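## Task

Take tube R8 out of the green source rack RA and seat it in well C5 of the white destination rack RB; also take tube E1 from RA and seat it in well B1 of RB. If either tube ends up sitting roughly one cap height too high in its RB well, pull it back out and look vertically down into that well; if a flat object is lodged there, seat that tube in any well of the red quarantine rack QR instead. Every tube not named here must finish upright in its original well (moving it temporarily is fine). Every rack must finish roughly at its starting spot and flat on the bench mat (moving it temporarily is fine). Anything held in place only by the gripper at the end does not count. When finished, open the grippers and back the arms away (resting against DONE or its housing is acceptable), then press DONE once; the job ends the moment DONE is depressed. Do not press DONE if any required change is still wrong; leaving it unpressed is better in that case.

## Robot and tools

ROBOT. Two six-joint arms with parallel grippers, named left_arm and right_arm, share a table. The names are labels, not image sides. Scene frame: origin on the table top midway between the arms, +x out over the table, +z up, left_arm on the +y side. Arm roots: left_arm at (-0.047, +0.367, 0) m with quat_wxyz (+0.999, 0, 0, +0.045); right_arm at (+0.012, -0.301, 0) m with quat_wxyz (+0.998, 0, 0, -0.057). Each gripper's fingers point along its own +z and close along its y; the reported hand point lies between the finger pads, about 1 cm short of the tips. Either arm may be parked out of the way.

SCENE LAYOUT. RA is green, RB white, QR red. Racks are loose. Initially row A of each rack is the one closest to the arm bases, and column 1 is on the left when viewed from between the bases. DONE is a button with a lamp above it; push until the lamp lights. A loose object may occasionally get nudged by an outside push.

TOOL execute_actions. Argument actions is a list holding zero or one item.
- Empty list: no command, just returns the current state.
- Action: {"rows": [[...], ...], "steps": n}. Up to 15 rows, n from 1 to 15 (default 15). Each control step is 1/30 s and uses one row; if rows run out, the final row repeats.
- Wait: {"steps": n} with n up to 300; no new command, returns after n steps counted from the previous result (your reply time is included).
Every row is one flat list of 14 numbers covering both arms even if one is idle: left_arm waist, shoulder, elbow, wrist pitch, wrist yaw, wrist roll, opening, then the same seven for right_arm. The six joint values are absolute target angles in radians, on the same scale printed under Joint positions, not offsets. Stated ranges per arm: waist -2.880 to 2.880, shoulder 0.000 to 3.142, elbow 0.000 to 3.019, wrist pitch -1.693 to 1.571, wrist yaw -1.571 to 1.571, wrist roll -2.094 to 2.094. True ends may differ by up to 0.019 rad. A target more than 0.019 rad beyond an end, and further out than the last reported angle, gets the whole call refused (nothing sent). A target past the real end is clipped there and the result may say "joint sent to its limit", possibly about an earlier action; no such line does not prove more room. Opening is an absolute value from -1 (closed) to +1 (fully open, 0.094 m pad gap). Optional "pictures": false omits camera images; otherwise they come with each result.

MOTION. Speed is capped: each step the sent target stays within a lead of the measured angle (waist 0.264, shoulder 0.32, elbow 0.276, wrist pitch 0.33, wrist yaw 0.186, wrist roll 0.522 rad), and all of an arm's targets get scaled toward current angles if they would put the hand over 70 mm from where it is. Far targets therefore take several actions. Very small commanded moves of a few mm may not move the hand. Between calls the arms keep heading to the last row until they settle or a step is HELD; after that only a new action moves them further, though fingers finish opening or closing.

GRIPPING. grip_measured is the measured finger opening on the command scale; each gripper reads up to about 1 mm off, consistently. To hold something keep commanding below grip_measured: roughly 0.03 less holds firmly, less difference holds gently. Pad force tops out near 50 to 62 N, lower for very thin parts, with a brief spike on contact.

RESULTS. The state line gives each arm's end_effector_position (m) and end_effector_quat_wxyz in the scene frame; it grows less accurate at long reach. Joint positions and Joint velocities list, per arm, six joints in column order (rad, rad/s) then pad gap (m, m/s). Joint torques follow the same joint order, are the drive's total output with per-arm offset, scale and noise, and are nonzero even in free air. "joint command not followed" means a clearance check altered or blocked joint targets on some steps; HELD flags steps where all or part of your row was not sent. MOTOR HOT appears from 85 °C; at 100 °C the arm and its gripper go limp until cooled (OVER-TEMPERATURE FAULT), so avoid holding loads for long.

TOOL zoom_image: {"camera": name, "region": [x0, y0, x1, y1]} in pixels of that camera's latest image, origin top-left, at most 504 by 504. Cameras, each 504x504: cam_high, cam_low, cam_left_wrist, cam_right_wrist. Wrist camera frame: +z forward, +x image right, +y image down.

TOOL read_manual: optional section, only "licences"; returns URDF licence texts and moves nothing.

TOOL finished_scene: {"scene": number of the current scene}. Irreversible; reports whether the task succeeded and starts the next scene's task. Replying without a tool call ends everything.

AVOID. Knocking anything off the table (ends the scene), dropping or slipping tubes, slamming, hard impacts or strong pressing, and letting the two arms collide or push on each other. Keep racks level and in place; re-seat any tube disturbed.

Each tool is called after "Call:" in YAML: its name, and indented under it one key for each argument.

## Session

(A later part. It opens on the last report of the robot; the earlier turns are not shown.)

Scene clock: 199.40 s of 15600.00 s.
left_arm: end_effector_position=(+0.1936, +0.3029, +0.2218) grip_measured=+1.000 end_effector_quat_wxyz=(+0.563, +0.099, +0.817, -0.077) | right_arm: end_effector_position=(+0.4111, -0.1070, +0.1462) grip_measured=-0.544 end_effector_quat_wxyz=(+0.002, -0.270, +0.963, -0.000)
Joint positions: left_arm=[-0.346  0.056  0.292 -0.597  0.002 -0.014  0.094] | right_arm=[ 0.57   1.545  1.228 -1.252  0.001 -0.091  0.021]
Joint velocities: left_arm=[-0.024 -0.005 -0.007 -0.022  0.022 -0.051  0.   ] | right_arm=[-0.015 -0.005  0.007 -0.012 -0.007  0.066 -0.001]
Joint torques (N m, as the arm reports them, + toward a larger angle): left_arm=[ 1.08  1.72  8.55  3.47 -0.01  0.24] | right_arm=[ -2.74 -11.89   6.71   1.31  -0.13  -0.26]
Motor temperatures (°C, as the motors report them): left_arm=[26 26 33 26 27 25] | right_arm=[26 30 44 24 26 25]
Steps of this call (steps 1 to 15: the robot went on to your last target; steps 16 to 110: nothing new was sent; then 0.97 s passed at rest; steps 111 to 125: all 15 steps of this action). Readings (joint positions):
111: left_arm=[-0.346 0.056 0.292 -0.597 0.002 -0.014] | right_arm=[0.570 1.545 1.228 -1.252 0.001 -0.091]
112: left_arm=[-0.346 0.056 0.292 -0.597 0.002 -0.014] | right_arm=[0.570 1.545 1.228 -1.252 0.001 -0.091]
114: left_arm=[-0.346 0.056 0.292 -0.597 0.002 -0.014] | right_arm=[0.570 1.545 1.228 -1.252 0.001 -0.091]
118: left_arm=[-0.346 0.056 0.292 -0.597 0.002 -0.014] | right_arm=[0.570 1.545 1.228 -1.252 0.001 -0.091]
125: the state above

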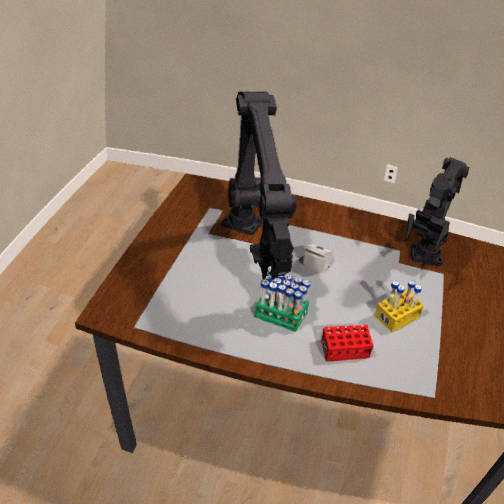

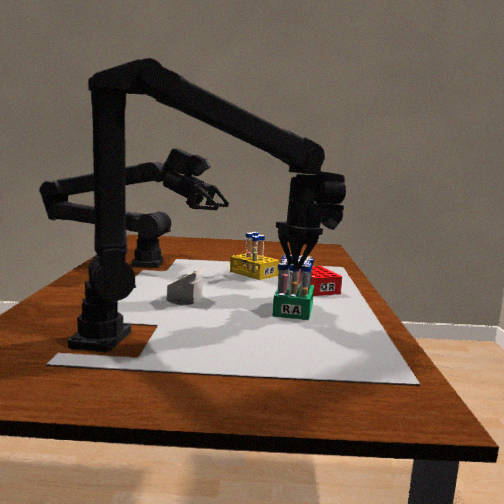

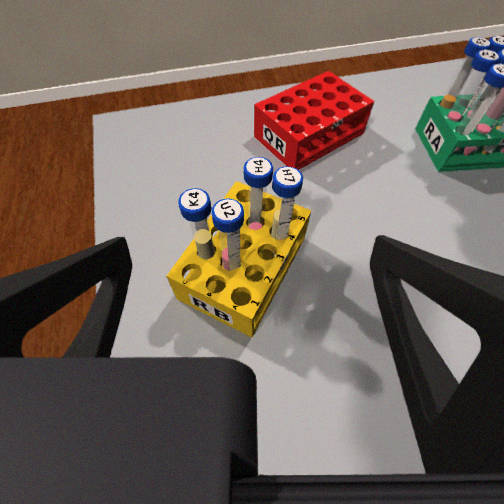

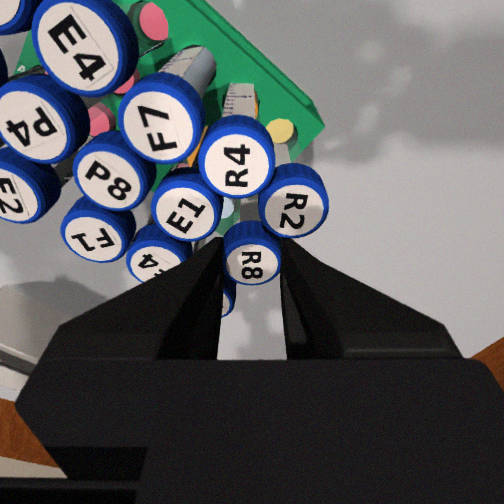

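Call:
execute_actions:
  actions:
    - {"rows": [[-0.333,0.05,0.28,-0.58,0,0,1,0.566,1.535,1.262,-1.250,0,-0.1,-0.575],[-0.333,0.05,0.28,-0.58,0,0,1,0.566,1.526,1.278,-1.262,0,-0.1,-0.575],[-0.333,0.05,0.28,-0.58,0,0,1,0.566,1.523,1.284,-1.268,0,-0.1,-0.575],[-0.333,0.05,0.28,-0.58,0,0,1,0.566,1.522,1.286,-1.270,0,-0.1,-0.575],[-0.333,0.05,0.28,-0.58,0,0,1,0.566,1.521,1.289,-1.272,0,-0.1,-0.575],[-0.333,0.05,0.28,-0.58,0,0,1,0.566,1.520,1.292,-1.275,0,-0.1,-0.575],[-0.333,0.05,0.28,-0.58,0,0,1,0.566,1.518,1.296,-1.279,0,-0.1,-0.575],[-0.333,0.05,0.28,-0.58,0,0,1,0.566,1.517,1.301,-1.284,0,-0.1,-0.575],[-0.333,0.05,0.28,-0.58,0,0,1,0.566,1.515,1.306,-1.289,0,-0.1,-0.575],[-0.333,0.05,0.28,-0.58,0,0,1,0.566,1.513,1.312,-1.296,0,-0.1,-0.575],[-0.333,0.05,0.28,-0.58,0,0,1,0.566,1.511,1.318,-1.303,0,-0.1,-0.575],[-0.333,0.05,0.28,-0.58,0,0,1,0.566,1.509,1.325,-1.310,0,-0.1,-0.575],[-0.333,0.05,0.28,-0.58,0,0,1,0.566,1.506,1.332,-1.319,0,-0.1,-0.575],[-0.333,0.05,0.28,-0.58,0,0,1,0.566,1.504,1.340,-1.328,0,-0.1,-0.575],[-0.333,0.05,0.28,-0.58,0,0,1,0.566,1.502,1.349,-1.337,0,-0.1,-0.575]], "steps": 15}
  pictures: false

Call:
execute_actions:
  actions:
    - {"rows": [[-0.333,0.05,0.28,-0.58,0,0,1,0.566,1.499,1.357,-1.348,0,-0.1,-0.575],[-0.333,0.05,0.28,-0.58,0,0,1,0.566,1.496,1.366,-1.358,0,-0.1,-0.575],[-0.333,0.05,0.28,-0.58,0,0,1,0.566,1.494,1.375,-1.369,0,-0.1,-0.575],[-0.333,0.05,0.28,-0.58,0,0,1,0.566,1.491,1.384,-1.381,0,-0.1,-0.575],[-0.333,0.05,0.28,-0.58,0,0,1,0.566,1.489,1.395,-1.393,0,-0.1,-0.575],[-0.333,0.05,0.28,-0.58,0,0,1,0.566,1.487,1.406,-1.405,0,-0.1,-0.575],[-0.333,0.05,0.28,-0.58,0,0,1,0.566,1.486,1.417,-1.417,0,-0.1,-0.575],[-0.333,0.05,0.28,-0.58,0,0,1,0.566,1.485,1.429,-1.430,0,-0.1,-0.575],[-0.333,0.05,0.28,-0.58,0,0,1,0.566,1.483,1.440,-1.442,0,-0.1,-0.575],[-0.333,0.05,0.28,-0.58,0,0,1,0.566,1.482,1.451,-1.455,0,-0.1,-0.575],[-0.333,0.05,0.28,-0.58,0,0,1,0.566,1.480,1.462,-1.468,0,-0.1,-0.575],[-0.333,0.05,0.28,-0.58,0,0,1,0.566,1.479,1.473,-1.480,0,-0.1,-0.575],[-0.333,0.05,0.28,-0.58,0,0,1,0.566,1.478,1.484,-1.492,0,-0.1,-0.575],[-0.333,0.05,0.28,-0.58,0,0,1,0.566,1.478,1.495,-1.505,0,-0.1,-0.575],[-0.333,0.05,0.28,-0.58,0,0,1,0.566,1.478,1.507,-1.516,0,-0.1,-0.575]], "steps": 15}
  pictures: false

Call:
execute_actions:
  actions:
    - {"rows": [[-0.333,0.05,0.28,-0.58,0,0,1,0.566,1.478,1.518,-1.528,0,-0.1,-0.575],[-0.333,0.05,0.28,-0.58,0,0,1,0.566,1.478,1.529,-1.539,0,-0.1,-0.575],[-0.333,0.05,0.28,-0.58,0,0,1,0.566,1.478,1.540,-1.550,0,-0.1,-0.575],[-0.333,0.05,0.28,-0.58,0,0,1,0.566,1.478,1.551,-1.561,0,-0.1,-0.575],[-0.333,0.05,0.28,-0.58,0,0,1,0.566,1.478,1.562,-1.572,0,-0.1,-0.575],[-0.333,0.05,0.28,-0.58,0,0,1,0.566,1.478,1.572,-1.583,0,-0.1,-0.575],[-0.333,0.05,0.28,-0.58,0,0,1,0.566,1.478,1.582,-1.594,0,-0.1,-0.575],[-0.333,0.05,0.28,-0.58,0,0,1,0.566,1.478,1.591,-1.604,0,-0.1,-0.575],[-0.333,0.05,0.28,-0.58,0,0,1,0.566,1.478,1.600,-1.614,0,-0.1,-0.575],[-0.333,0.05,0.28,-0.58,0,0,1,0.566,1.478,1.608,-1.623,0,-0.1,-0.575],[-0.333,0.05,0.28,-0.58,0,0,1,0.566,1.478,1.615,-1.632,0,-0.1,-0.575],[-0.333,0.05,0.28,-0.58,0,0,1,0.566,1.478,1.621,-1.640,0,-0.1,-0.575],[-0.333,0.05,0.28,-0.58,0,0,1,0.566,1.478,1.626,-1.647,0,-0.1,-0.575],[-0.333,0.05,0.28,-0.58,0,0,1,0.566,1.478,1.629,-1.653,0,-0.1,-0.575],[-0.333,0.05,0.28,-0.58,0,0,1,0.566,1.478,1.630,-1.658,0,-0.1,-0.575]], "steps": 15}

Scene clock: 233.57 s of 15600.00 s.
left_arm: end_effector_position=(+0.1936, +0.3029, +0.2218) grip_measured=+1.000 end_effector_quat_wxyz=(+0.563, +0.099, +0.817, -0.077) | right_arm: end_effector_position=(+0.4130, -0.1061, +0.1677) grip_measured=-0.552 end_effector_quat_wxyz=(+0.003, -0.270, +0.963, -0.000)
Joint positions: left_arm=[-0.346  0.056  0.292 -0.597  0.002 -0.014  0.094] | right_arm=[ 0.57   1.532  1.273 -1.305  0.001 -0.091  0.021]
Joint velocities: left_arm=[-0.005 -0.005 -0.002 -0.012  0.007 -0.007  0.   ] | right_arm=[-0.005 -0.083  0.188 -0.256  0.022 -0.051 -0.   ]
Joint torques (N m, as the arm reports them, + toward a larger angle): left_arm=[ 0.84  1.76  8.44  3.48 -0.02  0.21] | right_arm=[ -2.49 -15.13  11.59  -0.4   -0.17  -0.23]
Motor temperatures (°C, as the motors report them): left_arm=[26 26 34 26 27 25] | right_arm=[26 30 44 24 26 25]
Steps of this call (steps 1 to 15: the robot went on to your last target; steps 16 to 90: nothing new was sent; then 30.67 s passed at rest; steps 91 to 105: all 15 steps of this action). Readings (joint positions):
91: left_arm=[-0.346 0.056 0.292 -0.597 0.002 -0.014] | right_arm=[0.570 1.545 1.228 -1.252 0.001 -0.091]
92: left_arm=[-0.346 0.056 0.292 -0.597 0.002 -0.014] | right_arm=[0.570 1.545 1.228 -1.252 0.001 -0.091]
94: left_arm=[-0.346 0.056 0.292 -0.597 0.002 -0.014] | right_arm=[0.570 1.545 1.228 -1.252 0.001 -0.091]
98: left_arm=[-0.346 0.056 0.292 -0.597 0.002 -0.014] | right_arm=[0.570 1.544 1.233 -1.261 0.001 -0.091]
105: the state above

Scene clock: 234.07 s of 15600.00 s.
left_arm: end_effector_position=(+0.1936, +0.3029, +0.2218) grip_measured=+1.000 end_effector_quat_wxyz=(+0.563, +0.099, +0.817, -0.077) | right_arm: end_effector_position=(+0.4161, -0.1046, +0.2411) grip_measured=-0.552 end_effector_quat_wxyz=(+0.013, -0.270, +0.963, +0.002)
Joint positions: left_arm=[-0.346  0.056  0.292 -0.597  0.002 -0.014  0.094] | right_arm=[ 0.57   1.497  1.429 -1.477  0.001 -0.091  0.021]
Joint velocities: left_arm=[ 0.005 -0.005 -0.007 -0.012 -0.022 -0.066  0.   ] | right_arm=[ 0.015 -0.024  0.305 -0.364 -0.007  0.007  0.   ]
Joint torques (N m, as the arm reports them, + toward a larger angle): left_arm=[ 1.03  1.92  8.49  3.59 -0.02  0.22] | right_arm=[ -2.4  -15.12  11.72  -0.21  -0.14  -0.22]
Motor temperatures (°C, as the motors report them): left_arm=[26 26 34 26 27 25] | right_arm=[26 30 44 24 26 25]
Steps of this call (steps 1 to 15: all 15 steps of this action). Readings (joint positions):
1: left_arm=[-0.346 0.056 0.292 -0.597 0.002 -0.014] | right_arm=[0.570 1.529 1.280 -1.315 0.001 -0.091]
2: left_arm=[-0.346 0.056 0.292 -0.597 0.002 -0.014] | right_arm=[0.570 1.526 1.288 -1.325 0.001 -0.091]
4: left_arm=[-0.346 0.056 0.292 -0.597 0.002 -0.014] | right_arm=[0.570 1.520 1.307 -1.345 0.001 -0.091]
8: left_arm=[-0.346 0.056 0.292 -0.597 0.002 -0.014] | right_arm=[0.570 1.508 1.349 -1.390 0.001 -0.091]
15: the state above

Scene clock: 234.57 s of 15600.00 s.
left_arm: end_effector_position=(+0.1936, +0.3029, +0.2218) grip_measured=+1.000 end_effector_quat_wxyz=(+0.563, +0.099, +0.817, -0.077) | right_arm: end_effector_position=(+0.4131, -0.1060, +0.2953) grip_measured=-0.552 end_effector_quat_wxyz=(+0.007, -0.270, +0.963, +0.001)
Joint positions: left_arm=[-0.346  0.056  0.292 -0.597  0.002 -0.014  0.094] | right_arm=[ 0.57   1.496  1.569 -1.629  0.001 -0.091  0.021]
Joint velocities: left_arm=[-0.015 -0.005  0.017  0.007  0.022  0.11   0.   ] | right_arm=[-0.005 -0.015  0.095 -0.198 -0.022 -0.007 -0.001]
Joint torques (N m, as the arm reports them, + toward a larger angle): left_arm=[ 1.46  1.51  8.44  3.57 -0.01  0.2 ] | right_arm=[ -2.43 -13.86  11.22  -0.39  -0.14  -0.22]
Motor temperatures (°C, as the motors report them): left_arm=[26 26 34 26 27 25] | right_arm=[26 30 44 24 26 25]
Steps of this call (steps 1 to 15: all 15 steps of this action). Readings (joint positions):
1: left_arm=[-0.346 0.056 0.292 -0.597 0.002 -0.014] | right_arm=[0.570 1.497 1.440 -1.488 0.001 -0.091]
2: left_arm=[-0.346 0.056 0.292 -0.597 0.002 -0.014] | right_arm=[0.570 1.497 1.451 -1.500 0.001 -0.091]
4: left_arm=[-0.346 0.056 0.292 -0.597 0.002 -0.014] | right_arm=[0.570 1.497 1.473 -1.523 0.001 -0.091]
8: left_arm=[-0.346 0.056 0.292 -0.597 0.002 -0.014] | right_arm=[0.570 1.497 1.515 -1.567 0.001 -0.091]
15: the state above

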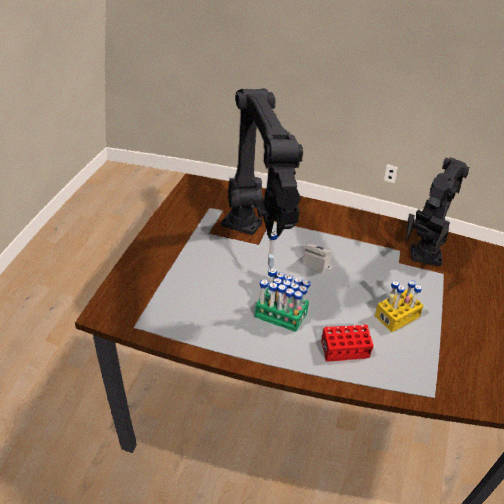

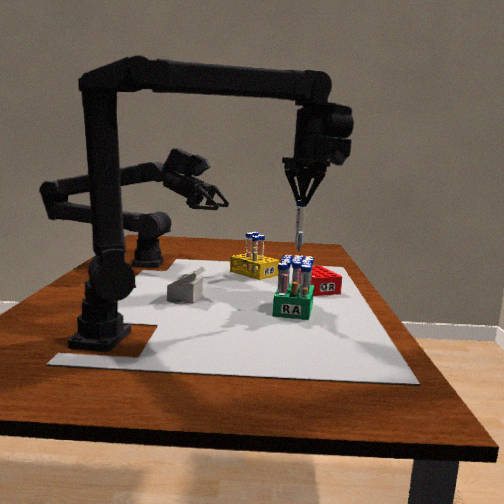

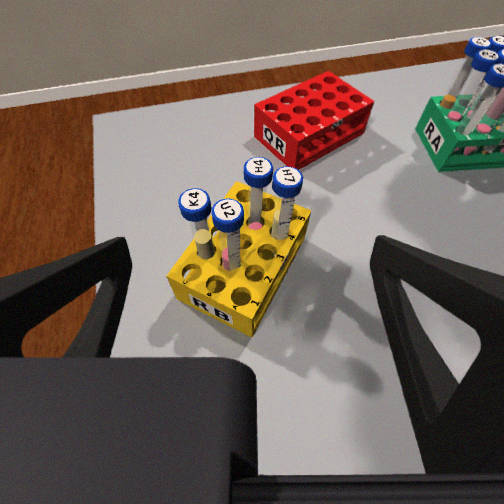

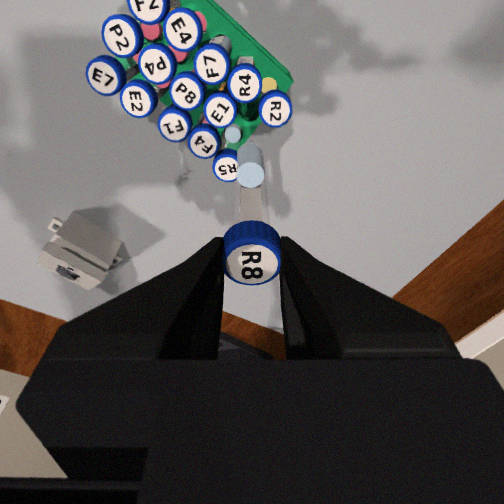

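Call:
execute_actions:
  actions: []

Scene clock: 244.30 s of 15600.00 s.
left_arm: end_effector_position=(+0.1936, +0.3029, +0.2218) grip_measured=+1.000 end_effector_quat_wxyz=(+0.563, +0.099, +0.817, -0.077) | right_arm: end_effector_position=(+0.4107, -0.1072, +0.2983) grip_measured=-0.552 end_effector_quat_wxyz=(+0.005, -0.270, +0.963, +0.000)
Joint positions: left_arm=[-0.346  0.056  0.292 -0.597  0.002 -0.014  0.094] | right_arm=[ 0.57   1.493  1.574 -1.643  0.001 -0.091  0.021]
Joint velocities: left_arm=[ 0.005  0.005 -0.012 -0.002  0.007 -0.022  0.   ] | right_arm=[ 0.005 -0.024  0.007 -0.007  0.051 -0.066  0.   ]
Joint torques (N m, as the arm reports them, + toward a larger angle): left_arm=[1.25 1.57 8.53 3.35 0.   0.2 ] | right_arm=[ -2.4  -14.2   11.43  -0.38  -0.13  -0.23]
Motor temperatures (°C, as the motors report them): left_arm=[26 26 34 26 27 25] | right_arm=[26 30 47 24 26 25]
Steps of this call (steps 1 to 30: the robot went on to your last target; steps 31 to 90: nothing new was sent; then 6.73 s passed at rest). Readings (joint positions):
1: left_arm=[-0.346 0.056 0.292 -0.597 0.002 -0.014] | right_arm=[0.570 1.495 1.572 -1.635 0.001 -0.091]
2: left_arm=[-0.346 0.056 0.292 -0.597 0.002 -0.014] | right_arm=[0.570 1.494 1.574 -1.638 0.001 -0.091]
4: left_arm=[-0.346 0.056 0.292 -0.597 0.002 -0.014] | right_arm=[0.570 1.493 1.574 -1.641 0.001 -0.091]
8: left_arm=[-0.346 0.056 0.292 -0.597 0.002 -0.014] | right_arm=[0.570 1.493 1.574 -1.643 0.001 -0.091]
90: the state above
All arms were judged still, so your last target was given up. Only a new action makes them travel on or press farther. Fingers that are still opening or closing keep moving.

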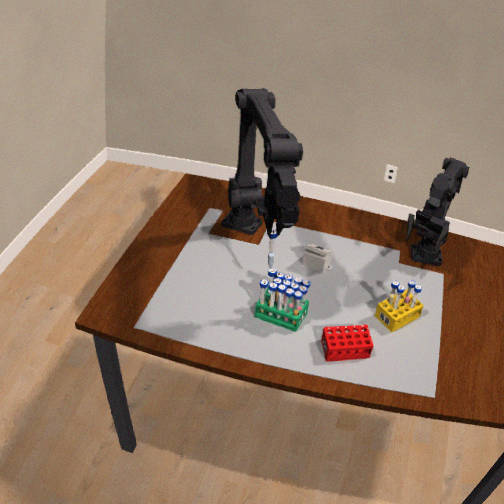

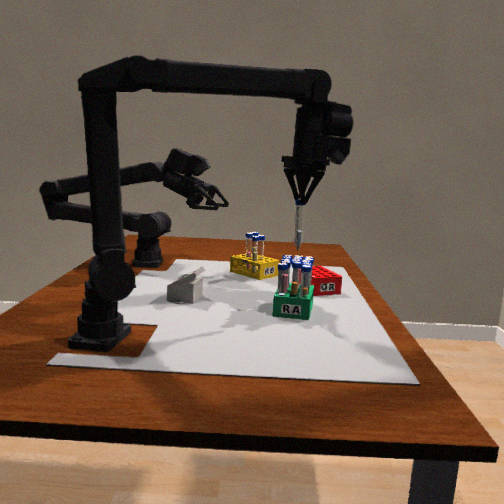

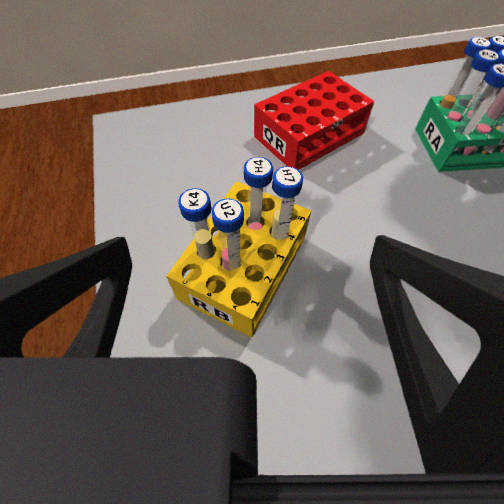

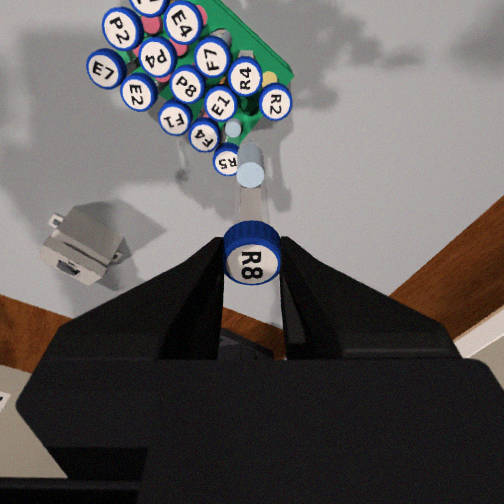

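Call:
execute_actions:
  actions:
    - {"rows":[[-0.333,0.05,0.28,-0.58,0,0,1,0.567,1.479,1.631,-1.658,0,-0.1,-0.58],[-0.333,0.05,0.28,-0.58,0,0,1,0.569,1.481,1.633,-1.658,0,-0.099,-0.58],[-0.333,0.05,0.28,-0.58,0,0,1,0.572,1.485,1.638,-1.658,0,-0.097,-0.58],[-0.333,0.05,0.28,-0.58,0,0,1,0.576,1.491,1.644,-1.659,0,-0.095,-0.58],[-0.333,0.05,0.28,-0.58,0,0,1,0.582,1.498,1.651,-1.659,0,-0.092,-0.58],[-0.333,0.05,0.28,-0.58,0,0,1,0.589,1.506,1.660,-1.660,0,-0.089,-0.58],[-0.333,0.05,0.28,-0.58,0,0,1,0.597,1.516,1.671,-1.660,0,-0.085,-0.58],[-0.333,0.05,0.28,-0.58,0,0,1,0.607,1.527,1.684,-1.661,0,-0.081,-0.58],[-0.333,0.05,0.28,-0.58,0,0,1,0.617,1.540,1.697,-1.662,0,-0.076,-0.58],[-0.333,0.05,0.28,-0.58,0,0,1,0.628,1.554,1.712,-1.663,0,-0.071,-0.58],[-0.333,0.05,0.28,-0.58,0,0,1,0.641,1.569,1.729,-1.664,0,-0.065,-0.58],[-0.333,0.05,0.28,-0.58,0,0,1,0.654,1.585,1.747,-1.665,0,-0.059,-0.58],[-0.333,0.05,0.28,-0.58,0,0,1,0.669,1.602,1.766,-1.666,0,-0.052,-0.58],[-0.333,0.05,0.28,-0.58,0,0,1,0.684,1.621,1.785,-1.667,0,-0.045,-0.58],[-0.333,0.05,0.28,-0.58,0,0,1,0.700,1.640,1.806,-1.668,0,-0.038,-0.58]],"steps":15}
  pictures: false

Call:
execute_actions:
  actions:
    - {"rows":[[-0.333,0.05,0.28,-0.58,0,0,1,0.716,1.660,1.828,-1.669,0,-0.030,-0.58],[-0.333,0.05,0.28,-0.58,0,0,1,0.733,1.680,1.850,-1.671,0,-0.022,-0.58],[-0.333,0.05,0.28,-0.58,0,0,1,0.750,1.702,1.874,-1.672,0,-0.014,-0.58],[-0.333,0.05,0.28,-0.58,0,0,1,0.768,1.723,1.897,-1.673,0,-0.005,-0.58],[-0.333,0.05,0.28,-0.58,0,0,1,0.787,1.745,1.921,-1.675,0,0.003,-0.58],[-0.333,0.05,0.28,-0.58,0,0,1,0.805,1.768,1.946,-1.676,0,0.012,-0.58],[-0.333,0.05,0.28,-0.58,0,0,1,0.824,1.790,1.970,-1.677,0,0.021,-0.58],[-0.333,0.05,0.28,-0.58,0,0,1,0.842,1.813,1.995,-1.679,0,0.029,-0.58],[-0.333,0.05,0.28,-0.58,0,0,1,0.861,1.835,2.019,-1.680,0,0.038,-0.58],[-0.333,0.05,0.28,-0.58,0,0,1,0.879,1.858,2.044,-1.681,0,0.047,-0.58],[-0.333,0.05,0.28,-0.58,0,0,1,0.898,1.880,2.068,-1.683,0,0.055,-0.58],[-0.333,0.05,0.28,-0.58,0,0,1,0.916,1.901,2.091,-1.684,0,0.064,-0.58],[-0.333,0.05,0.28,-0.58,0,0,1,0.933,1.923,2.115,-1.685,0,0.072,-0.58],[-0.333,0.05,0.28,-0.58,0,0,1,0.950,1.943,2.137,-1.687,0,0.080,-0.58],[-0.333,0.05,0.28,-0.58,0,0,1,0.967,1.963,2.159,-1.688,0,0.088,-0.58]],"steps":15}
  pictures: false

Call:
execute_actions:
  actions:
    - {"rows":[[-0.333,0.05,0.28,-0.58,0,0,1,0.982,1.982,2.180,-1.689,0,0.095,-0.58],[-0.333,0.05,0.28,-0.58,0,0,1,0.997,2.001,2.199,-1.690,0,0.102,-0.58],[-0.333,0.05,0.28,-0.58,0,0,1,1.012,2.018,2.218,-1.691,0,0.109,-0.58],[-0.333,0.05,0.28,-0.58,0,0,1,1.025,2.034,2.236,-1.692,0,0.115,-0.58],[-0.333,0.05,0.28,-0.58,0,0,1,1.038,2.049,2.253,-1.693,0,0.121,-0.58],[-0.333,0.05,0.28,-0.58,0,0,1,1.049,2.063,2.268,-1.694,0,0.126,-0.58],[-0.333,0.05,0.28,-0.58,0,0,1,1.059,2.076,2.281,-1.695,0,0.131,-0.58],[-0.333,0.05,0.28,-0.58,0,0,1,1.069,2.087,2.294,-1.696,0,0.135,-0.58],[-0.333,0.05,0.28,-0.58,0,0,1,1.077,2.097,2.305,-1.696,0,0.139,-0.58],[-0.333,0.05,0.28,-0.58,0,0,1,1.084,2.105,2.314,-1.697,0,0.142,-0.58],[-0.333,0.05,0.28,-0.58,0,0,1,1.090,2.112,2.321,-1.697,0,0.145,-0.58],[-0.333,0.05,0.28,-0.58,0,0,1,1.094,2.118,2.327,-1.698,0,0.147,-0.58],[-0.333,0.05,0.28,-0.58,0,0,1,1.097,2.122,2.332,-1.698,0,0.149,-0.58],[-0.333,0.05,0.28,-0.58,0,0,1,1.099,2.124,2.334,-1.698,0,0.150,-0.58],[-0.333,0.05,0.28,-0.58,0,0,1,1.100,2.125,2.335,-1.698,0,0.150,-0.58]],"steps":15}
  pictures: false

Call:
execute_actions:
  actions:
    - {"steps":20}

Scene clock: 282.67 s of 15600.00 s.
left_arm: end_effector_position=(+0.1936, +0.3029, +0.2218) grip_measured=+1.000 end_effector_quat_wxyz=(+0.563, +0.099, +0.817, -0.077) | right_arm: end_effector_position=(+0.4305, -0.0544, +0.3177) grip_measured=-0.552 end_effector_quat_wxyz=(+0.030, -0.299, +0.954, +0.006)
Joint positions: left_arm=[-0.346  0.056  0.292 -0.597  0.002 -0.014  0.094] | right_arm=[ 0.65   1.578  1.721 -1.652  0.001 -0.072  0.021]
Joint velocities: left_arm=[-0.005 -0.005 -0.012  0.002 -0.066  0.037  0.   ] | right_arm=[ 0.484  0.542  0.584 -0.037  0.022  0.125  0.001]
Joint torques (N m, as the arm reports them, + toward a larger angle): left_arm=[1.02 1.51 8.51 3.55 0.   0.24] | right_arm=[ -0.91 -11.62  11.06  -0.31  -0.13  -0.01]
Motor temperatures (°C, as the motors report them): left_arm=[26 26 34 26 27 25] | right_arm=[26 30 49 24 26 25]
Steps of this call (steps 1 to 90: nothing new was sent; then 34.87 s passed at rest; steps 91 to 105: all 15 steps of this action). Readings (joint positions):
91: left_arm=[-0.346 0.056 0.292 -0.597 0.002 -0.014] | right_arm=[0.570 1.493 1.574 -1.643 0.001 -0.091]
92: left_arm=[-0.346 0.056 0.292 -0.597 0.002 -0.014] | right_arm=[0.570 1.493 1.574 -1.643 0.001 -0.091]
94: left_arm=[-0.346 0.056 0.292 -0.597 0.002 -0.014] | right_arm=[0.570 1.493 1.575 -1.643 0.001 -0.091]
98: left_arm=[-0.346 0.056 0.292 -0.597 0.002 -0.014] | right_arm=[0.574 1.498 1.597 -1.647 0.001 -0.091]
105: the state above

Scene clock: 283.17 s of 15600.00 s.
left_arm: end_effector_position=(+0.1936, +0.3029, +0.2218) grip_measured=+1.000 end_effector_quat_wxyz=(+0.563, +0.099, +0.817, -0.077) | right_arm: end_effector_position=(+0.4299, +0.1344, +0.2720) grip_measured=-0.552 end_effector_quat_wxyz=(+0.021, -0.375, +0.927, +0.009)
Joint positions: left_arm=[-0.346  0.056  0.292 -0.597  0.002 -0.014  0.094] | right_arm=[ 0.923  1.918  2.06  -1.668  0.001  0.039  0.021]
Joint velocities: left_arm=[-0.005 -0.005  0.012 -0.002  0.037  0.022  0.   ] | right_arm=[ 0.532  0.611  0.667 -0.056  0.022  0.212 -0.   ]
Joint torques (N m, as the arm reports them, + toward a larger angle): left_arm=[1.   1.64 8.47 3.52 0.   0.22] | right_arm=[ -1.15 -18.89  11.6   -0.28  -0.13  -0.01]
Motor temperatures (°C, as the motors report them): left_arm=[26 26 34 26 27 25] | right_arm=[26 30 49 24 26 25]
Steps of this call (steps 1 to 15: all 15 steps of this action). Readings (joint positions):
1: left_arm=[-0.346 0.056 0.292 -0.597 0.002 -0.014] | right_arm=[0.666 1.597 1.741 -1.653 0.001 -0.067]
2: left_arm=[-0.346 0.056 0.292 -0.597 0.002 -0.014] | right_arm=[0.684 1.617 1.762 -1.654 0.001 -0.061]
4: left_arm=[-0.346 0.056 0.292 -0.597 0.002 -0.014] | right_arm=[0.719 1.662 1.805 -1.656 0.001 -0.048]
8: left_arm=[-0.346 0.056 0.292 -0.597 0.002 -0.014] | right_arm=[0.793 1.758 1.896 -1.660 0.001 -0.018]
15: the state above

Scene clock: 283.67 s of 15600.00 s.
left_arm: end_effector_position=(+0.1936, +0.3029, +0.2218) grip_measured=+1.000 end_effector_quat_wxyz=(+0.563, +0.099, +0.817, -0.077) | right_arm: end_effector_position=(+0.3798, +0.2526, +0.2322) grip_measured=-0.552 end_effector_quat_wxyz=(+0.021, -0.417, +0.909, +0.012)
Joint positions: left_arm=[-0.346  0.056  0.292 -0.597  0.002 -0.014  0.094] | right_arm=[ 1.101  2.113  2.266 -1.675  0.001  0.125  0.021]
Joint velocities: left_arm=[ 0.015  0.005 -0.002 -0.017 -0.007 -0.007  0.   ] | right_arm=[ 0.073  0.093  0.076  0.002 -0.066  0.022  0.   ]
Joint torques (N m, as the arm reports them, + toward a larger angle): left_arm=[ 1.08  1.66  8.56  3.48 -0.03  0.23] | right_arm=[ -2.1  -21.33  11.96  -0.35  -0.11   0.04]
Motor temperatures (°C, as the motors report them): left_arm=[26 26 34 26 27 25] | right_arm=[26 30 49 24 26 25]
joint sent to its limit (right arm) — the command would take joint 4 (wrist pitch) past its lower limit, so that joint was sent only as far as its limit.
Steps of this call (steps 1 to 15: all 15 steps of this action). Readings (joint positions):
1: left_arm=[-0.346 0.056 0.292 -0.597 0.002 -0.014] | right_arm=[0.941 1.938 2.082 -1.670 0.001 0.048]
2: left_arm=[-0.346 0.056 0.292 -0.597 0.002 -0.014] | right_arm=[0.958 1.957 2.103 -1.671 0.001 0.056]
4: left_arm=[-0.346 0.056 0.292 -0.597 0.002 -0.014] | right_arm=[0.991 1.994 2.143 -1.673 0.001 0.070]
8: left_arm=[-0.346 0.056 0.292 -0.597 0.002 -0.014] | right_arm=[1.048 2.055 2.209 -1.675 0.001 0.096]
15: the state above

Scene clock: 284.33 s of 15600.00 s.
left_arm: end_effector_position=(+0.1936, +0.3029, +0.2218) grip_measured=+1.000 end_effector_quat_wxyz=(+0.563, +0.099, +0.817, -0.077) | right_arm: end_effector_position=(+0.3797, +0.2553, +0.2336) grip_measured=-0.552 end_effector_quat_wxyz=(+0.023, -0.413, +0.910, +0.014)
Joint positions: left_arm=[-0.346  0.056  0.292 -0.597  0.002 -0.014  0.094] | right_arm=[ 1.103  2.117  2.275 -1.675  0.001  0.137  0.021]
Joint velocities: left_arm=[-0.005  0.015 -0.012 -0.002 -0.022 -0.066  0.   ] | right_arm=[-0.005 -0.005 -0.012  0.012  0.022  0.022  0.001]
Joint torques (N m, as the arm reports them, + toward a larger angle): left_arm=[1.3  2.12 8.49 3.53 0.   0.22] | right_arm=[ -1.98 -21.44  11.69  -0.37  -0.11   0.01]
Motor temperatures (°C, as the motors report them): left_arm=[26 26 34 26 27 25] | right_arm=[26 31 49 24 26 25]
joint sent to its limit (right arm) — the command would take joint 4 (wrist pitch) past its lower limit, so that joint was sent only as far as its limit.
Steps of this call (steps 1 to 20: the robot went on to your last target). Readings (joint positions):
1: left_arm=[-0.346 0.056 0.292 -0.597 0.002 -0.014] | right_arm=[1.103 2.116 2.267 -1.675 0.001 0.128]
2: left_arm=[-0.346 0.056 0.292 -0.597 0.002 -0.014] | right_arm=[1.104 2.117 2.267 -1.675 0.001 0.129]
4: left_arm=[-0.346 0.056 0.292 -0.597 0.002 -0.014] | right_arm=[1.104 2.117 2.268 -1.675 0.001 0.132]
8: left_arm=[-0.346 0.056 0.292 -0.597 0.002 -0.014] | right_arm=[1.103 2.117 2.274 -1.675 0.001 0.135]
20: the state above

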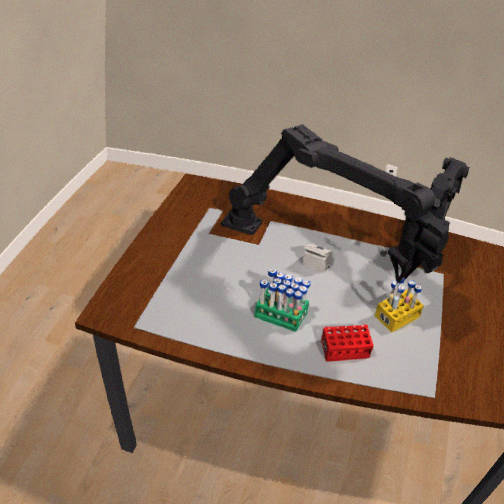

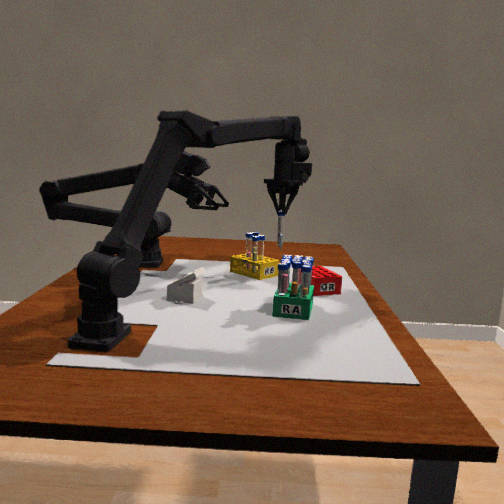

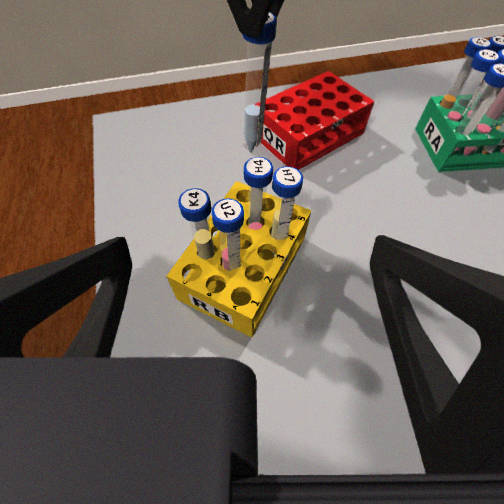

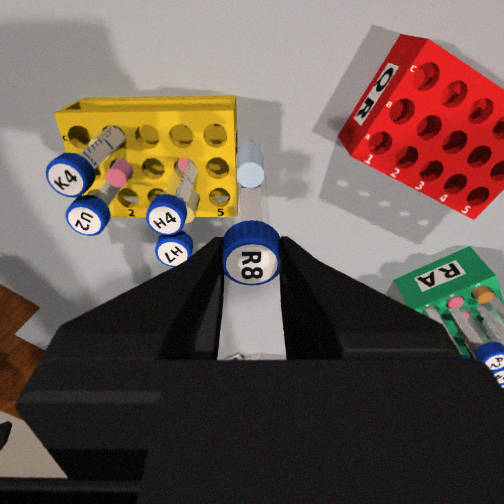

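Call:
zoom_image:
  camera: "cam_right_wrist"
  region: [40, 80, 290, 280]

Region (40, 80, 290, 280) of cam_right_wrist's 504x504 image, scaled by 2.016, with more detail than that image has; it fills the top 403 rows of this view, and the rest is white.

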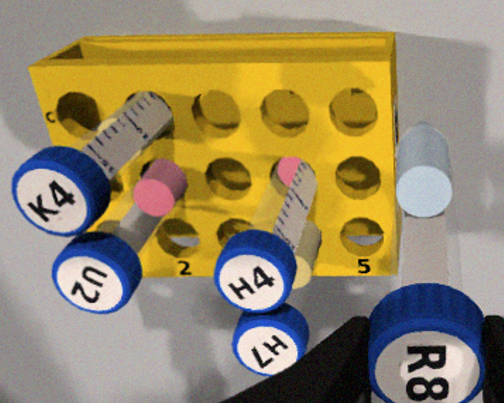

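Call:
execute_actions:
  actions:
    - {"rows":[[-0.333,0.05,0.28,-0.58,0,0,1,1.105,2.126,2.335,-1.675,0,0.15,-0.58],[-0.333,0.05,0.28,-0.58,0,0,1,1.107,2.127,2.335,-1.674,0,0.152,-0.58],[-0.333,0.05,0.28,-0.58,0,0,1,1.109,2.130,2.335,-1.672,0,0.154,-0.58],[-0.333,0.05,0.28,-0.58,0,0,1,1.112,2.134,2.335,-1.670,0,0.157,-0.58],[-0.333,0.05,0.28,-0.58,0,0,1,1.116,2.139,2.335,-1.668,0,0.16,-0.58],[-0.333,0.05,0.28,-0.58,0,0,1,1.121,2.144,2.335,-1.665,0,0.164,-0.58],[-0.333,0.05,0.28,-0.58,0,0,1,1.125,2.150,2.335,-1.662,0,0.168,-0.58],[-0.333,0.05,0.28,-0.58,0,0,1,1.130,2.156,2.335,-1.660,0,0.172,-0.58],[-0.333,0.05,0.28,-0.58,0,0,1,1.134,2.162,2.335,-1.657,0,0.176,-0.58],[-0.333,0.05,0.28,-0.58,0,0,1,1.139,2.167,2.335,-1.654,0,0.18,-0.58],[-0.333,0.05,0.28,-0.58,0,0,1,1.143,2.172,2.335,-1.652,0,0.183,-0.58],[-0.333,0.05,0.28,-0.58,0,0,1,1.146,2.176,2.335,-1.650,0,0.186,-0.58],[-0.333,0.05,0.28,-0.58,0,0,1,1.148,2.179,2.335,-1.648,0,0.188,-0.58],[-0.333,0.05,0.28,-0.58,0,0,1,1.150,2.180,2.335,-1.647,0,0.19,-0.58],[-0.333,0.05,0.28,-0.58,0,0,1,1.150,2.181,2.335,-1.647,0,0.19,-0.58]],"steps":15}
  pictures: false

Call:
execute_actions:
  actions:
    - {"steps":15}

Scene clock: 311.77 s of 15600.00 s.
left_arm: end_effector_position=(+0.1936, +0.3029, +0.2218) grip_measured=+1.000 end_effector_quat_wxyz=(+0.563, +0.099, +0.817, -0.077) | right_arm: end_effector_position=(+0.3678, +0.2713, +0.2111) grip_measured=-0.552 end_effector_quat_wxyz=(+0.013, -0.412, +0.911, +0.008)
Joint positions: left_arm=[-0.346  0.056  0.292 -0.597  0.002 -0.014  0.094] | right_arm=[ 1.131  2.155  2.282 -1.666  0.001  0.167  0.021]
Joint velocities: left_arm=[-0.015 -0.005  0.017 -0.012  0.037 -0.022  0.   ] | right_arm=[ 0.142  0.171 -0.012  0.017  0.051  0.081  0.001]
Joint torques (N m, as the arm reports them, + toward a larger angle): left_arm=[1.22 1.67 8.56 3.43 0.   0.23] | right_arm=[ -1.24 -21.79  11.18   1.38  -0.1   -0.05]
Motor temperatures (°C, as the motors report them): left_arm=[26 26 35 26 27 25] | right_arm=[26 32 50 24 26 25]
joint sent to its limit (right arm) — the command would take joint 4 (wrist pitch) past its lower limit, so that joint was sent only as far as its limit.
Steps of this call (steps 1 to 15: the robot went on to your last target; steps 16 to 90: nothing new was sent; then 23.93 s passed at rest; steps 91 to 105: all 15 steps of this action). Readings (joint positions):
91: left_arm=[-0.346 0.056 0.292 -0.597 0.002 -0.014] | right_arm=[1.103 2.117 2.275 -1.675 0.001 0.137]
92: left_arm=[-0.346 0.056 0.292 -0.597 0.002 -0.014] | right_arm=[1.103 2.117 2.275 -1.675 0.001 0.137]
94: left_arm=[-0.346 0.056 0.292 -0.597 0.002 -0.014] | right_arm=[1.103 2.117 2.275 -1.675 0.001 0.139]
98: left_arm=[-0.346 0.056 0.292 -0.597 0.002 -0.014] | right_arm=[1.105 2.121 2.277 -1.675 0.001 0.147]
105: the state above

Scene clock: 312.27 s of 15600.00 s.
left_arm: end_effector_position=(+0.1936, +0.3029, +0.2218) grip_measured=+1.000 end_effector_quat_wxyz=(+0.563, +0.099, +0.817, -0.077) | right_arm: end_effector_position=(+0.3586, +0.2795, +0.1969) grip_measured=-0.552 end_effector_quat_wxyz=(+0.005, -0.416, +0.909, +0.003)
Joint positions: left_arm=[-0.346  0.056  0.292 -0.597  0.002 -0.014  0.094] | right_arm=[ 1.149  2.177  2.282 -1.664  0.001  0.176  0.021]
Joint velocities: left_arm=[-0.005  0.005  0.002  0.017 -0.022 -0.051  0.   ] | right_arm=[-0.005 -0.005 -0.002  0.012 -0.007 -0.081 -0.   ]
Joint torques (N m, as the arm reports them, + toward a larger angle): left_arm=[ 1.09  1.61  8.56  3.48 -0.02  0.23] | right_arm=[ -2.03 -22.    11.17   1.26  -0.1   -0.01]
Motor temperatures (°C, as the motors report them): left_arm=[26 26 35 26 27 25] | right_arm=[26 32 50 24 26 25]
Steps of this call (steps 1 to 15: the robot went on to your last target). Readings (joint positions):
1: left_arm=[-0.346 0.056 0.292 -0.597 0.002 -0.014] | right_arm=[1.136 2.161 2.282 -1.665 0.001 0.169]
2: left_arm=[-0.346 0.056 0.292 -0.597 0.002 -0.014] | right_arm=[1.140 2.167 2.282 -1.664 0.001 0.171]
4: left_arm=[-0.346 0.056 0.292 -0.597 0.002 -0.014] | right_arm=[1.146 2.174 2.282 -1.664 0.001 0.173]
8: left_arm=[-0.346 0.056 0.292 -0.597 0.002 -0.014] | right_arm=[1.149 2.177 2.282 -1.664 0.001 0.175]
15: the state above

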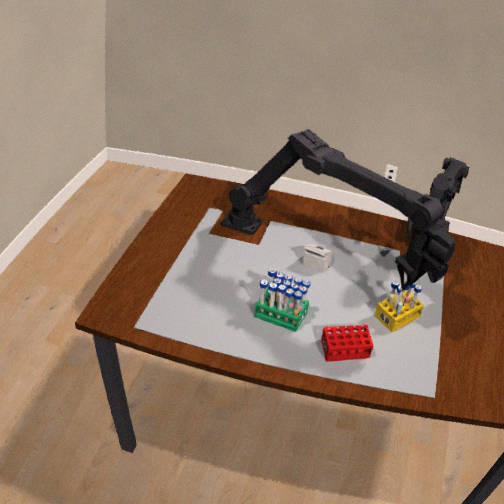

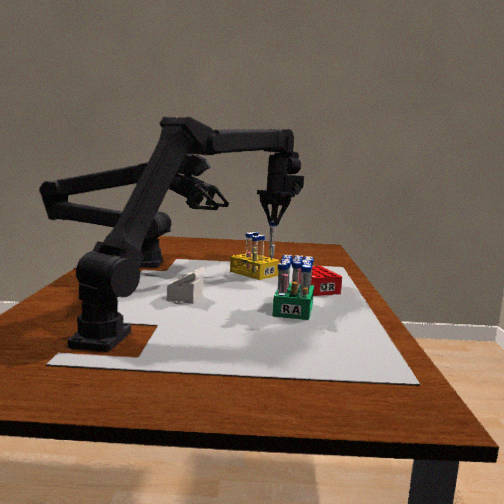

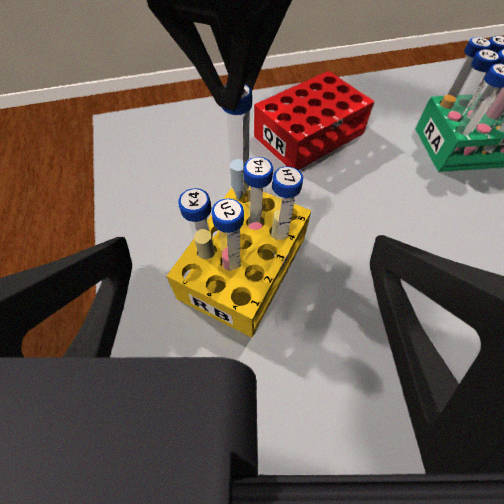

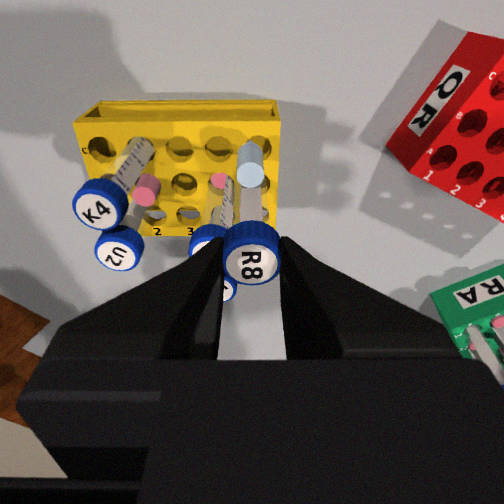

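Call:
zoom_image:
  camera: "cam_right_wrist"
  region: [150, 90, 310, 250]

Call:
zoom_image:
  camera: "cam_left_wrist"
  region: [170, 80, 330, 240]

Region (150, 90, 310, 250) of cam_right_wrist's 504x504 image, scaled by 3.150, with more detail than that image has.

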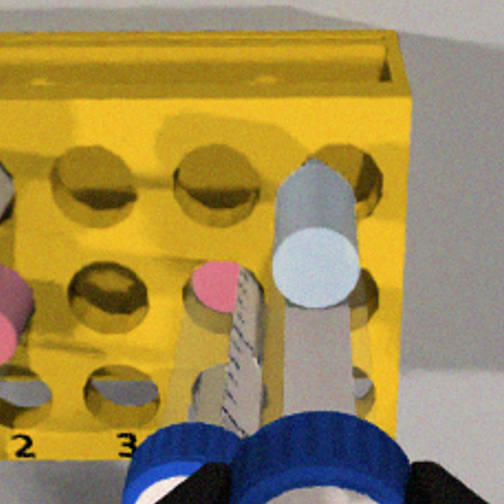

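Region (170, 80, 330, 240) of cam_left_wrist's 504x504 image, scaled by 3.150, with more detail than that image has.

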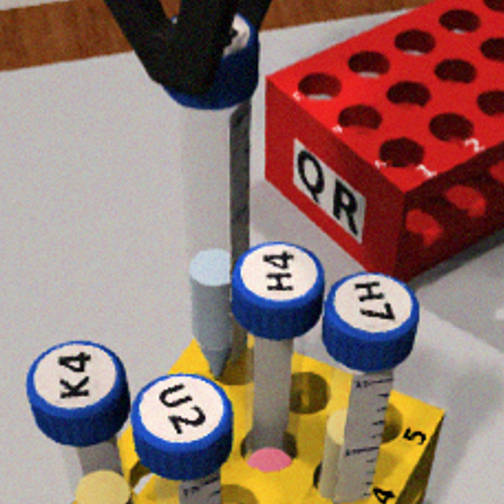

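Call:
execute_actions:
  actions:
    - {"rows":[[-0.333,0.05,0.28,-0.58,0,0,1,1.146,2.181,2.32,-1.647,0,0.19,-0.58],[-0.333,0.05,0.28,-0.58,0,0,1,1.142,2.181,2.305,-1.647,0,0.19,-0.58],[-0.333,0.05,0.28,-0.58,0,0,1,1.138,2.181,2.295,-1.647,0,0.19,-0.58],[-0.333,0.05,0.28,-0.58,0,0,1,1.135,2.181,2.29,-1.647,0,0.19,-0.58],[-0.333,0.05,0.28,-0.58,0,0,1,1.133,2.181,2.288,-1.647,0,0.19,-0.58]],"steps":15}
  pictures: false

Scene clock: 331.47 s of 15600.00 s.
left_arm: end_effector_position=(+0.1936, +0.3029, +0.2218) grip_measured=+1.000 end_effector_quat_wxyz=(+0.563, +0.099, +0.817, -0.077) | right_arm: end_effector_position=(+0.3615, +0.2778, +0.1969) grip_measured=-0.552 end_effector_quat_wxyz=(+0.005, -0.413, +0.911, +0.003)
Joint positions: left_arm=[-0.346  0.056  0.292 -0.597  0.002 -0.014  0.094] | right_arm=[ 1.144  2.177  2.282 -1.664  0.001  0.177  0.021]
Joint velocities: left_arm=[-0.015 -0.005 -0.007  0.002 -0.051  0.022  0.   ] | right_arm=[-0.005 -0.005 -0.007 -0.007 -0.022  0.037 -0.   ]
Joint torques (N m, as the arm reports them, + toward a larger angle): left_arm=[ 0.86  1.83  8.48  3.46 -0.02  0.18] | right_arm=[ -3.27 -22.34   7.93   1.25  -0.1    0.  ]
Motor temperatures (°C, as the motors report them): left_arm=[26 26 35 26 27 25] | right_arm=[26 33 50 24 26 25]
Steps of this call (steps 1 to 15: the robot went on to your last target; steps 16 to 90: nothing new was sent; then 15.70 s passed at rest; steps 91 to 105: all 15 steps of this action). Readings (joint positions):
91: left_arm=[-0.346 0.056 0.292 -0.597 0.002 -0.014] | right_arm=[1.149 2.177 2.282 -1.664 0.001 0.176]
92: left_arm=[-0.346 0.056 0.292 -0.597 0.002 -0.014] | right_arm=[1.149 2.177 2.282 -1.664 0.001 0.177]
94: left_arm=[-0.346 0.056 0.292 -0.597 0.002 -0.014] | right_arm=[1.149 2.177 2.282 -1.664 0.001 0.177]
98: left_arm=[-0.346 0.056 0.292 -0.597 0.002 -0.014] | right_arm=[1.147 2.177 2.282 -1.664 0.001 0.177]
105: the state above

Call:
execute_actions:
  actions:
    - {"rows":[[-0.333,0.05,0.28,-0.58,0,0,1,1.130,2.181,2.282,-1.647,0,0.19,-0.58],[-0.333,0.05,0.28,-0.58,0,0,1,1.130,2.181,2.278,-1.647,0,0.19,-0.58],[-0.333,0.05,0.28,-0.58,0,0,1,1.130,2.181,2.275,-1.647,0,0.19,-0.58],[-0.333,0.05,0.28,-0.58,0,0,1,1.130,2.181,2.272,-1.647,0,0.19,-0.58],[-0.333,0.05,0.28,-0.58,0,0,1,1.130,2.181,2.268,-1.646,0,0.19,-0.58],[-0.333,0.05,0.28,-0.58,0,0,1,1.130,2.181,2.264,-1.644,0,0.19,-0.58],[-0.333,0.05,0.28,-0.58,0,0,1,1.130,2.181,2.260,-1.641,0,0.19,-0.58],[-0.333,0.05,0.28,-0.58,0,0,1,1.130,2.181,2.256,-1.637,0,0.19,-0.58],[-0.333,0.05,0.28,-0.58,0,0,1,1.130,2.181,2.252,-1.633,0,0.19,-0.58],[-0.333,0.05,0.28,-0.58,0,0,1,1.130,2.181,2.248,-1.629,0,0.19,-0.58],[-0.333,0.05,0.28,-0.58,0,0,1,1.130,2.181,2.244,-1.625,0,0.19,-0.58],[-0.333,0.05,0.28,-0.58,0,0,1,1.130,2.181,2.241,-1.621,0,0.19,-0.58],[-0.333,0.05,0.28,-0.58,0,0,1,1.130,2.181,2.239,-1.618,0,0.19,-0.58],[-0.333,0.05,0.28,-0.58,0,0,1,1.130,2.181,2.237,-1.616,0,0.19,-0.58],[-0.333,0.05,0.28,-0.58,0,0,1,1.130,2.181,2.237,-1.615,0,0.19,-0.58]],"steps":15}
  pictures: false

Call:
execute_actions:
  actions:
    - {"steps":10}

Scene clock: 340.23 s of 15600.00 s.
left_arm: end_effector_position=(+0.1936, +0.3029, +0.2218) grip_measured=+1.000 end_effector_quat_wxyz=(+0.563, +0.099, +0.817, -0.077) | right_arm: end_effector_position=(+0.3619, +0.2756, +0.1819) grip_measured=-0.552 end_effector_quat_wxyz=(+0.000, -0.412, +0.911, -0.000)
Joint positions: left_arm=[-0.346  0.056  0.292 -0.597  0.002 -0.014  0.094] | right_arm=[ 1.142  2.177  2.242 -1.636  0.001  0.177  0.021]
Joint velocities: left_arm=[-0.015 -0.005 -0.002 -0.002 -0.081 -0.022  0.   ] | right_arm=[-0.005 -0.005 -0.046  0.071 -0.037 -0.037  0.001]
Joint torques (N m, as the arm reports them, + toward a larger angle): left_arm=[ 1.11  1.59  8.52  3.43 -0.04  0.23] | right_arm=[ -3.05 -22.05   7.31   1.2   -0.09   0.01]
Motor temperatures (°C, as the motors report them): left_arm=[26 26 35 26 27 25] | right_arm=[26 33 48 24 26 25]
Steps of this call (steps 1 to 15: the robot went on to your last target; steps 16 to 90: nothing new was sent; then 5.27 s passed at rest; steps 91 to 105: all 15 steps of this action). Readings (joint positions):
91: left_arm=[-0.346 0.056 0.292 -0.597 0.002 -0.014] | right_arm=[1.144 2.177 2.282 -1.664 0.001 0.177]
92: left_arm=[-0.346 0.056 0.292 -0.597 0.002 -0.014] | right_arm=[1.144 2.177 2.282 -1.664 0.001 0.177]
94: left_arm=[-0.346 0.056 0.292 -0.597 0.002 -0.014] | right_arm=[1.144 2.177 2.281 -1.664 0.001 0.177]
98: left_arm=[-0.346 0.056 0.292 -0.597 0.002 -0.014] | right_arm=[1.143 2.177 2.271 -1.659 0.001 0.177]
105: the state above

Scene clock: 340.57 s of 15600.00 s.
left_arm: end_effector_position=(+0.1936, +0.3029, +0.2218) grip_measured=+1.000 end_effector_quat_wxyz=(+0.563, +0.099, +0.817, -0.077) | right_arm: end_effector_position=(+0.3622, +0.2761, +0.1812) grip_measured=-0.552 end_effector_quat_wxyz=(+0.001, -0.412, +0.911, +0.000)
Joint positions: left_arm=[-0.346  0.056  0.292 -0.597  0.002 -0.014  0.094] | right_arm=[ 1.142  2.177  2.24  -1.632  0.001  0.177  0.021]
Joint velocities: left_arm=[ 0.005 -0.005 -0.007 -0.002 -0.022  0.007  0.   ] | right_arm=[-0.005 -0.015  0.002 -0.017  0.007  0.022 -0.001]
Joint torques (N m, as the arm reports them, + toward a larger angle): left_arm=[ 1.3   1.35  8.5   3.54 -0.02  0.24] | right_arm=[ -3.11 -22.34   7.23   1.24  -0.09   0.  ]
Motor temperatures (°C, as the motors report them): left_arm=[26 26 35 26 27 25] | right_arm=[26 33 48 24 26 25]
Steps of this call (steps 1 to 10: the robot went on to your last target). Readings (joint positions):
1: left_arm=[-0.346 0.056 0.292 -0.597 0.002 -0.014] | right_arm=[1.142 2.177 2.241 -1.635 0.001 0.177]
2: left_arm=[-0.346 0.056 0.292 -0.597 0.002 -0.014] | right_arm=[1.142 2.177 2.240 -1.633 0.001 0.177]
4: left_arm=[-0.346 0.056 0.292 -0.597 0.002 -0.014] | right_arm=[1.142 2.177 2.240 -1.632 0.001 0.177]
8: left_arm=[-0.346 0.056 0.292 -0.597 0.002 -0.014] | right_arm=[1.142 2.177 2.240 -1.632 0.001 0.177]
10: the state above

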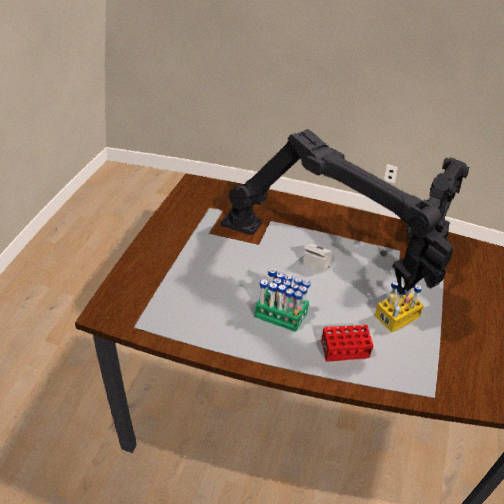

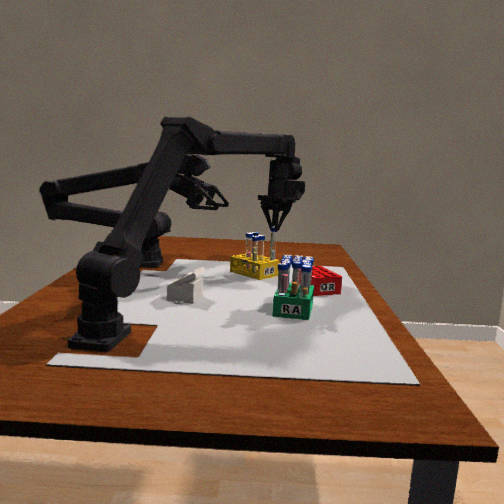

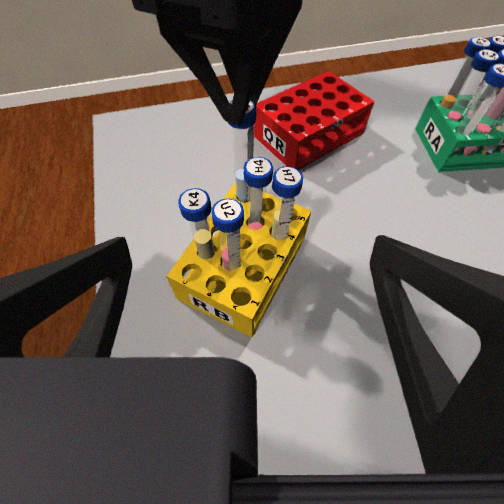

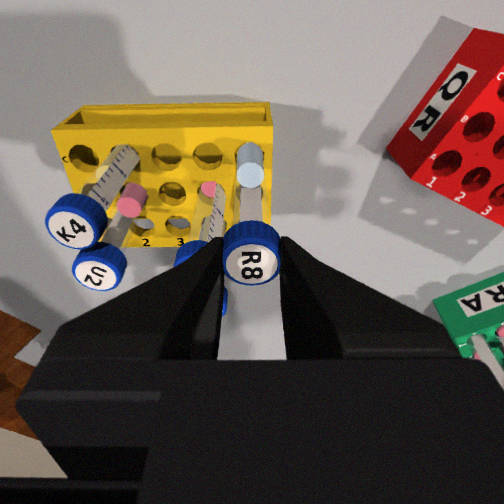

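Call:
zoom_image:
  camera: "cam_right_wrist"
  region: [150, 90, 310, 250]

Call:
zoom_image:
  camera: "cam_left_wrist"
  region: [170, 80, 330, 240]

Region (150, 90, 310, 250) of cam_right_wrist's 504x504 image, scaled by 3.150, with more detail than that image has.

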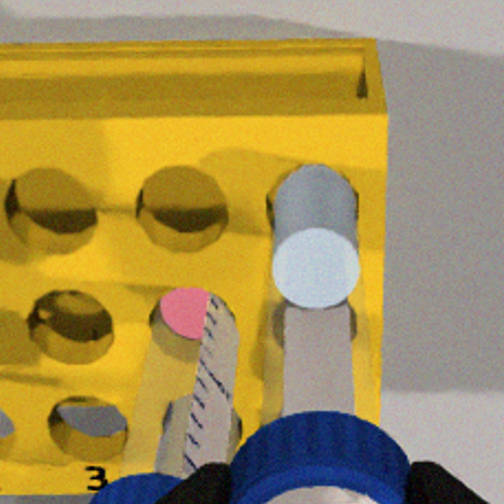

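Region (170, 80, 330, 240) of cam_left_wrist's 504x504 image, scaled by 3.150, with more detail than that image has.

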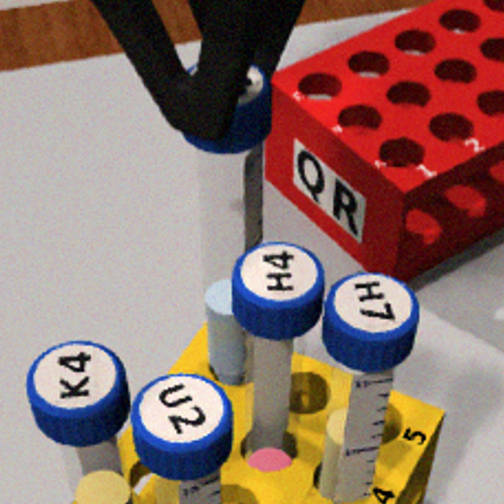

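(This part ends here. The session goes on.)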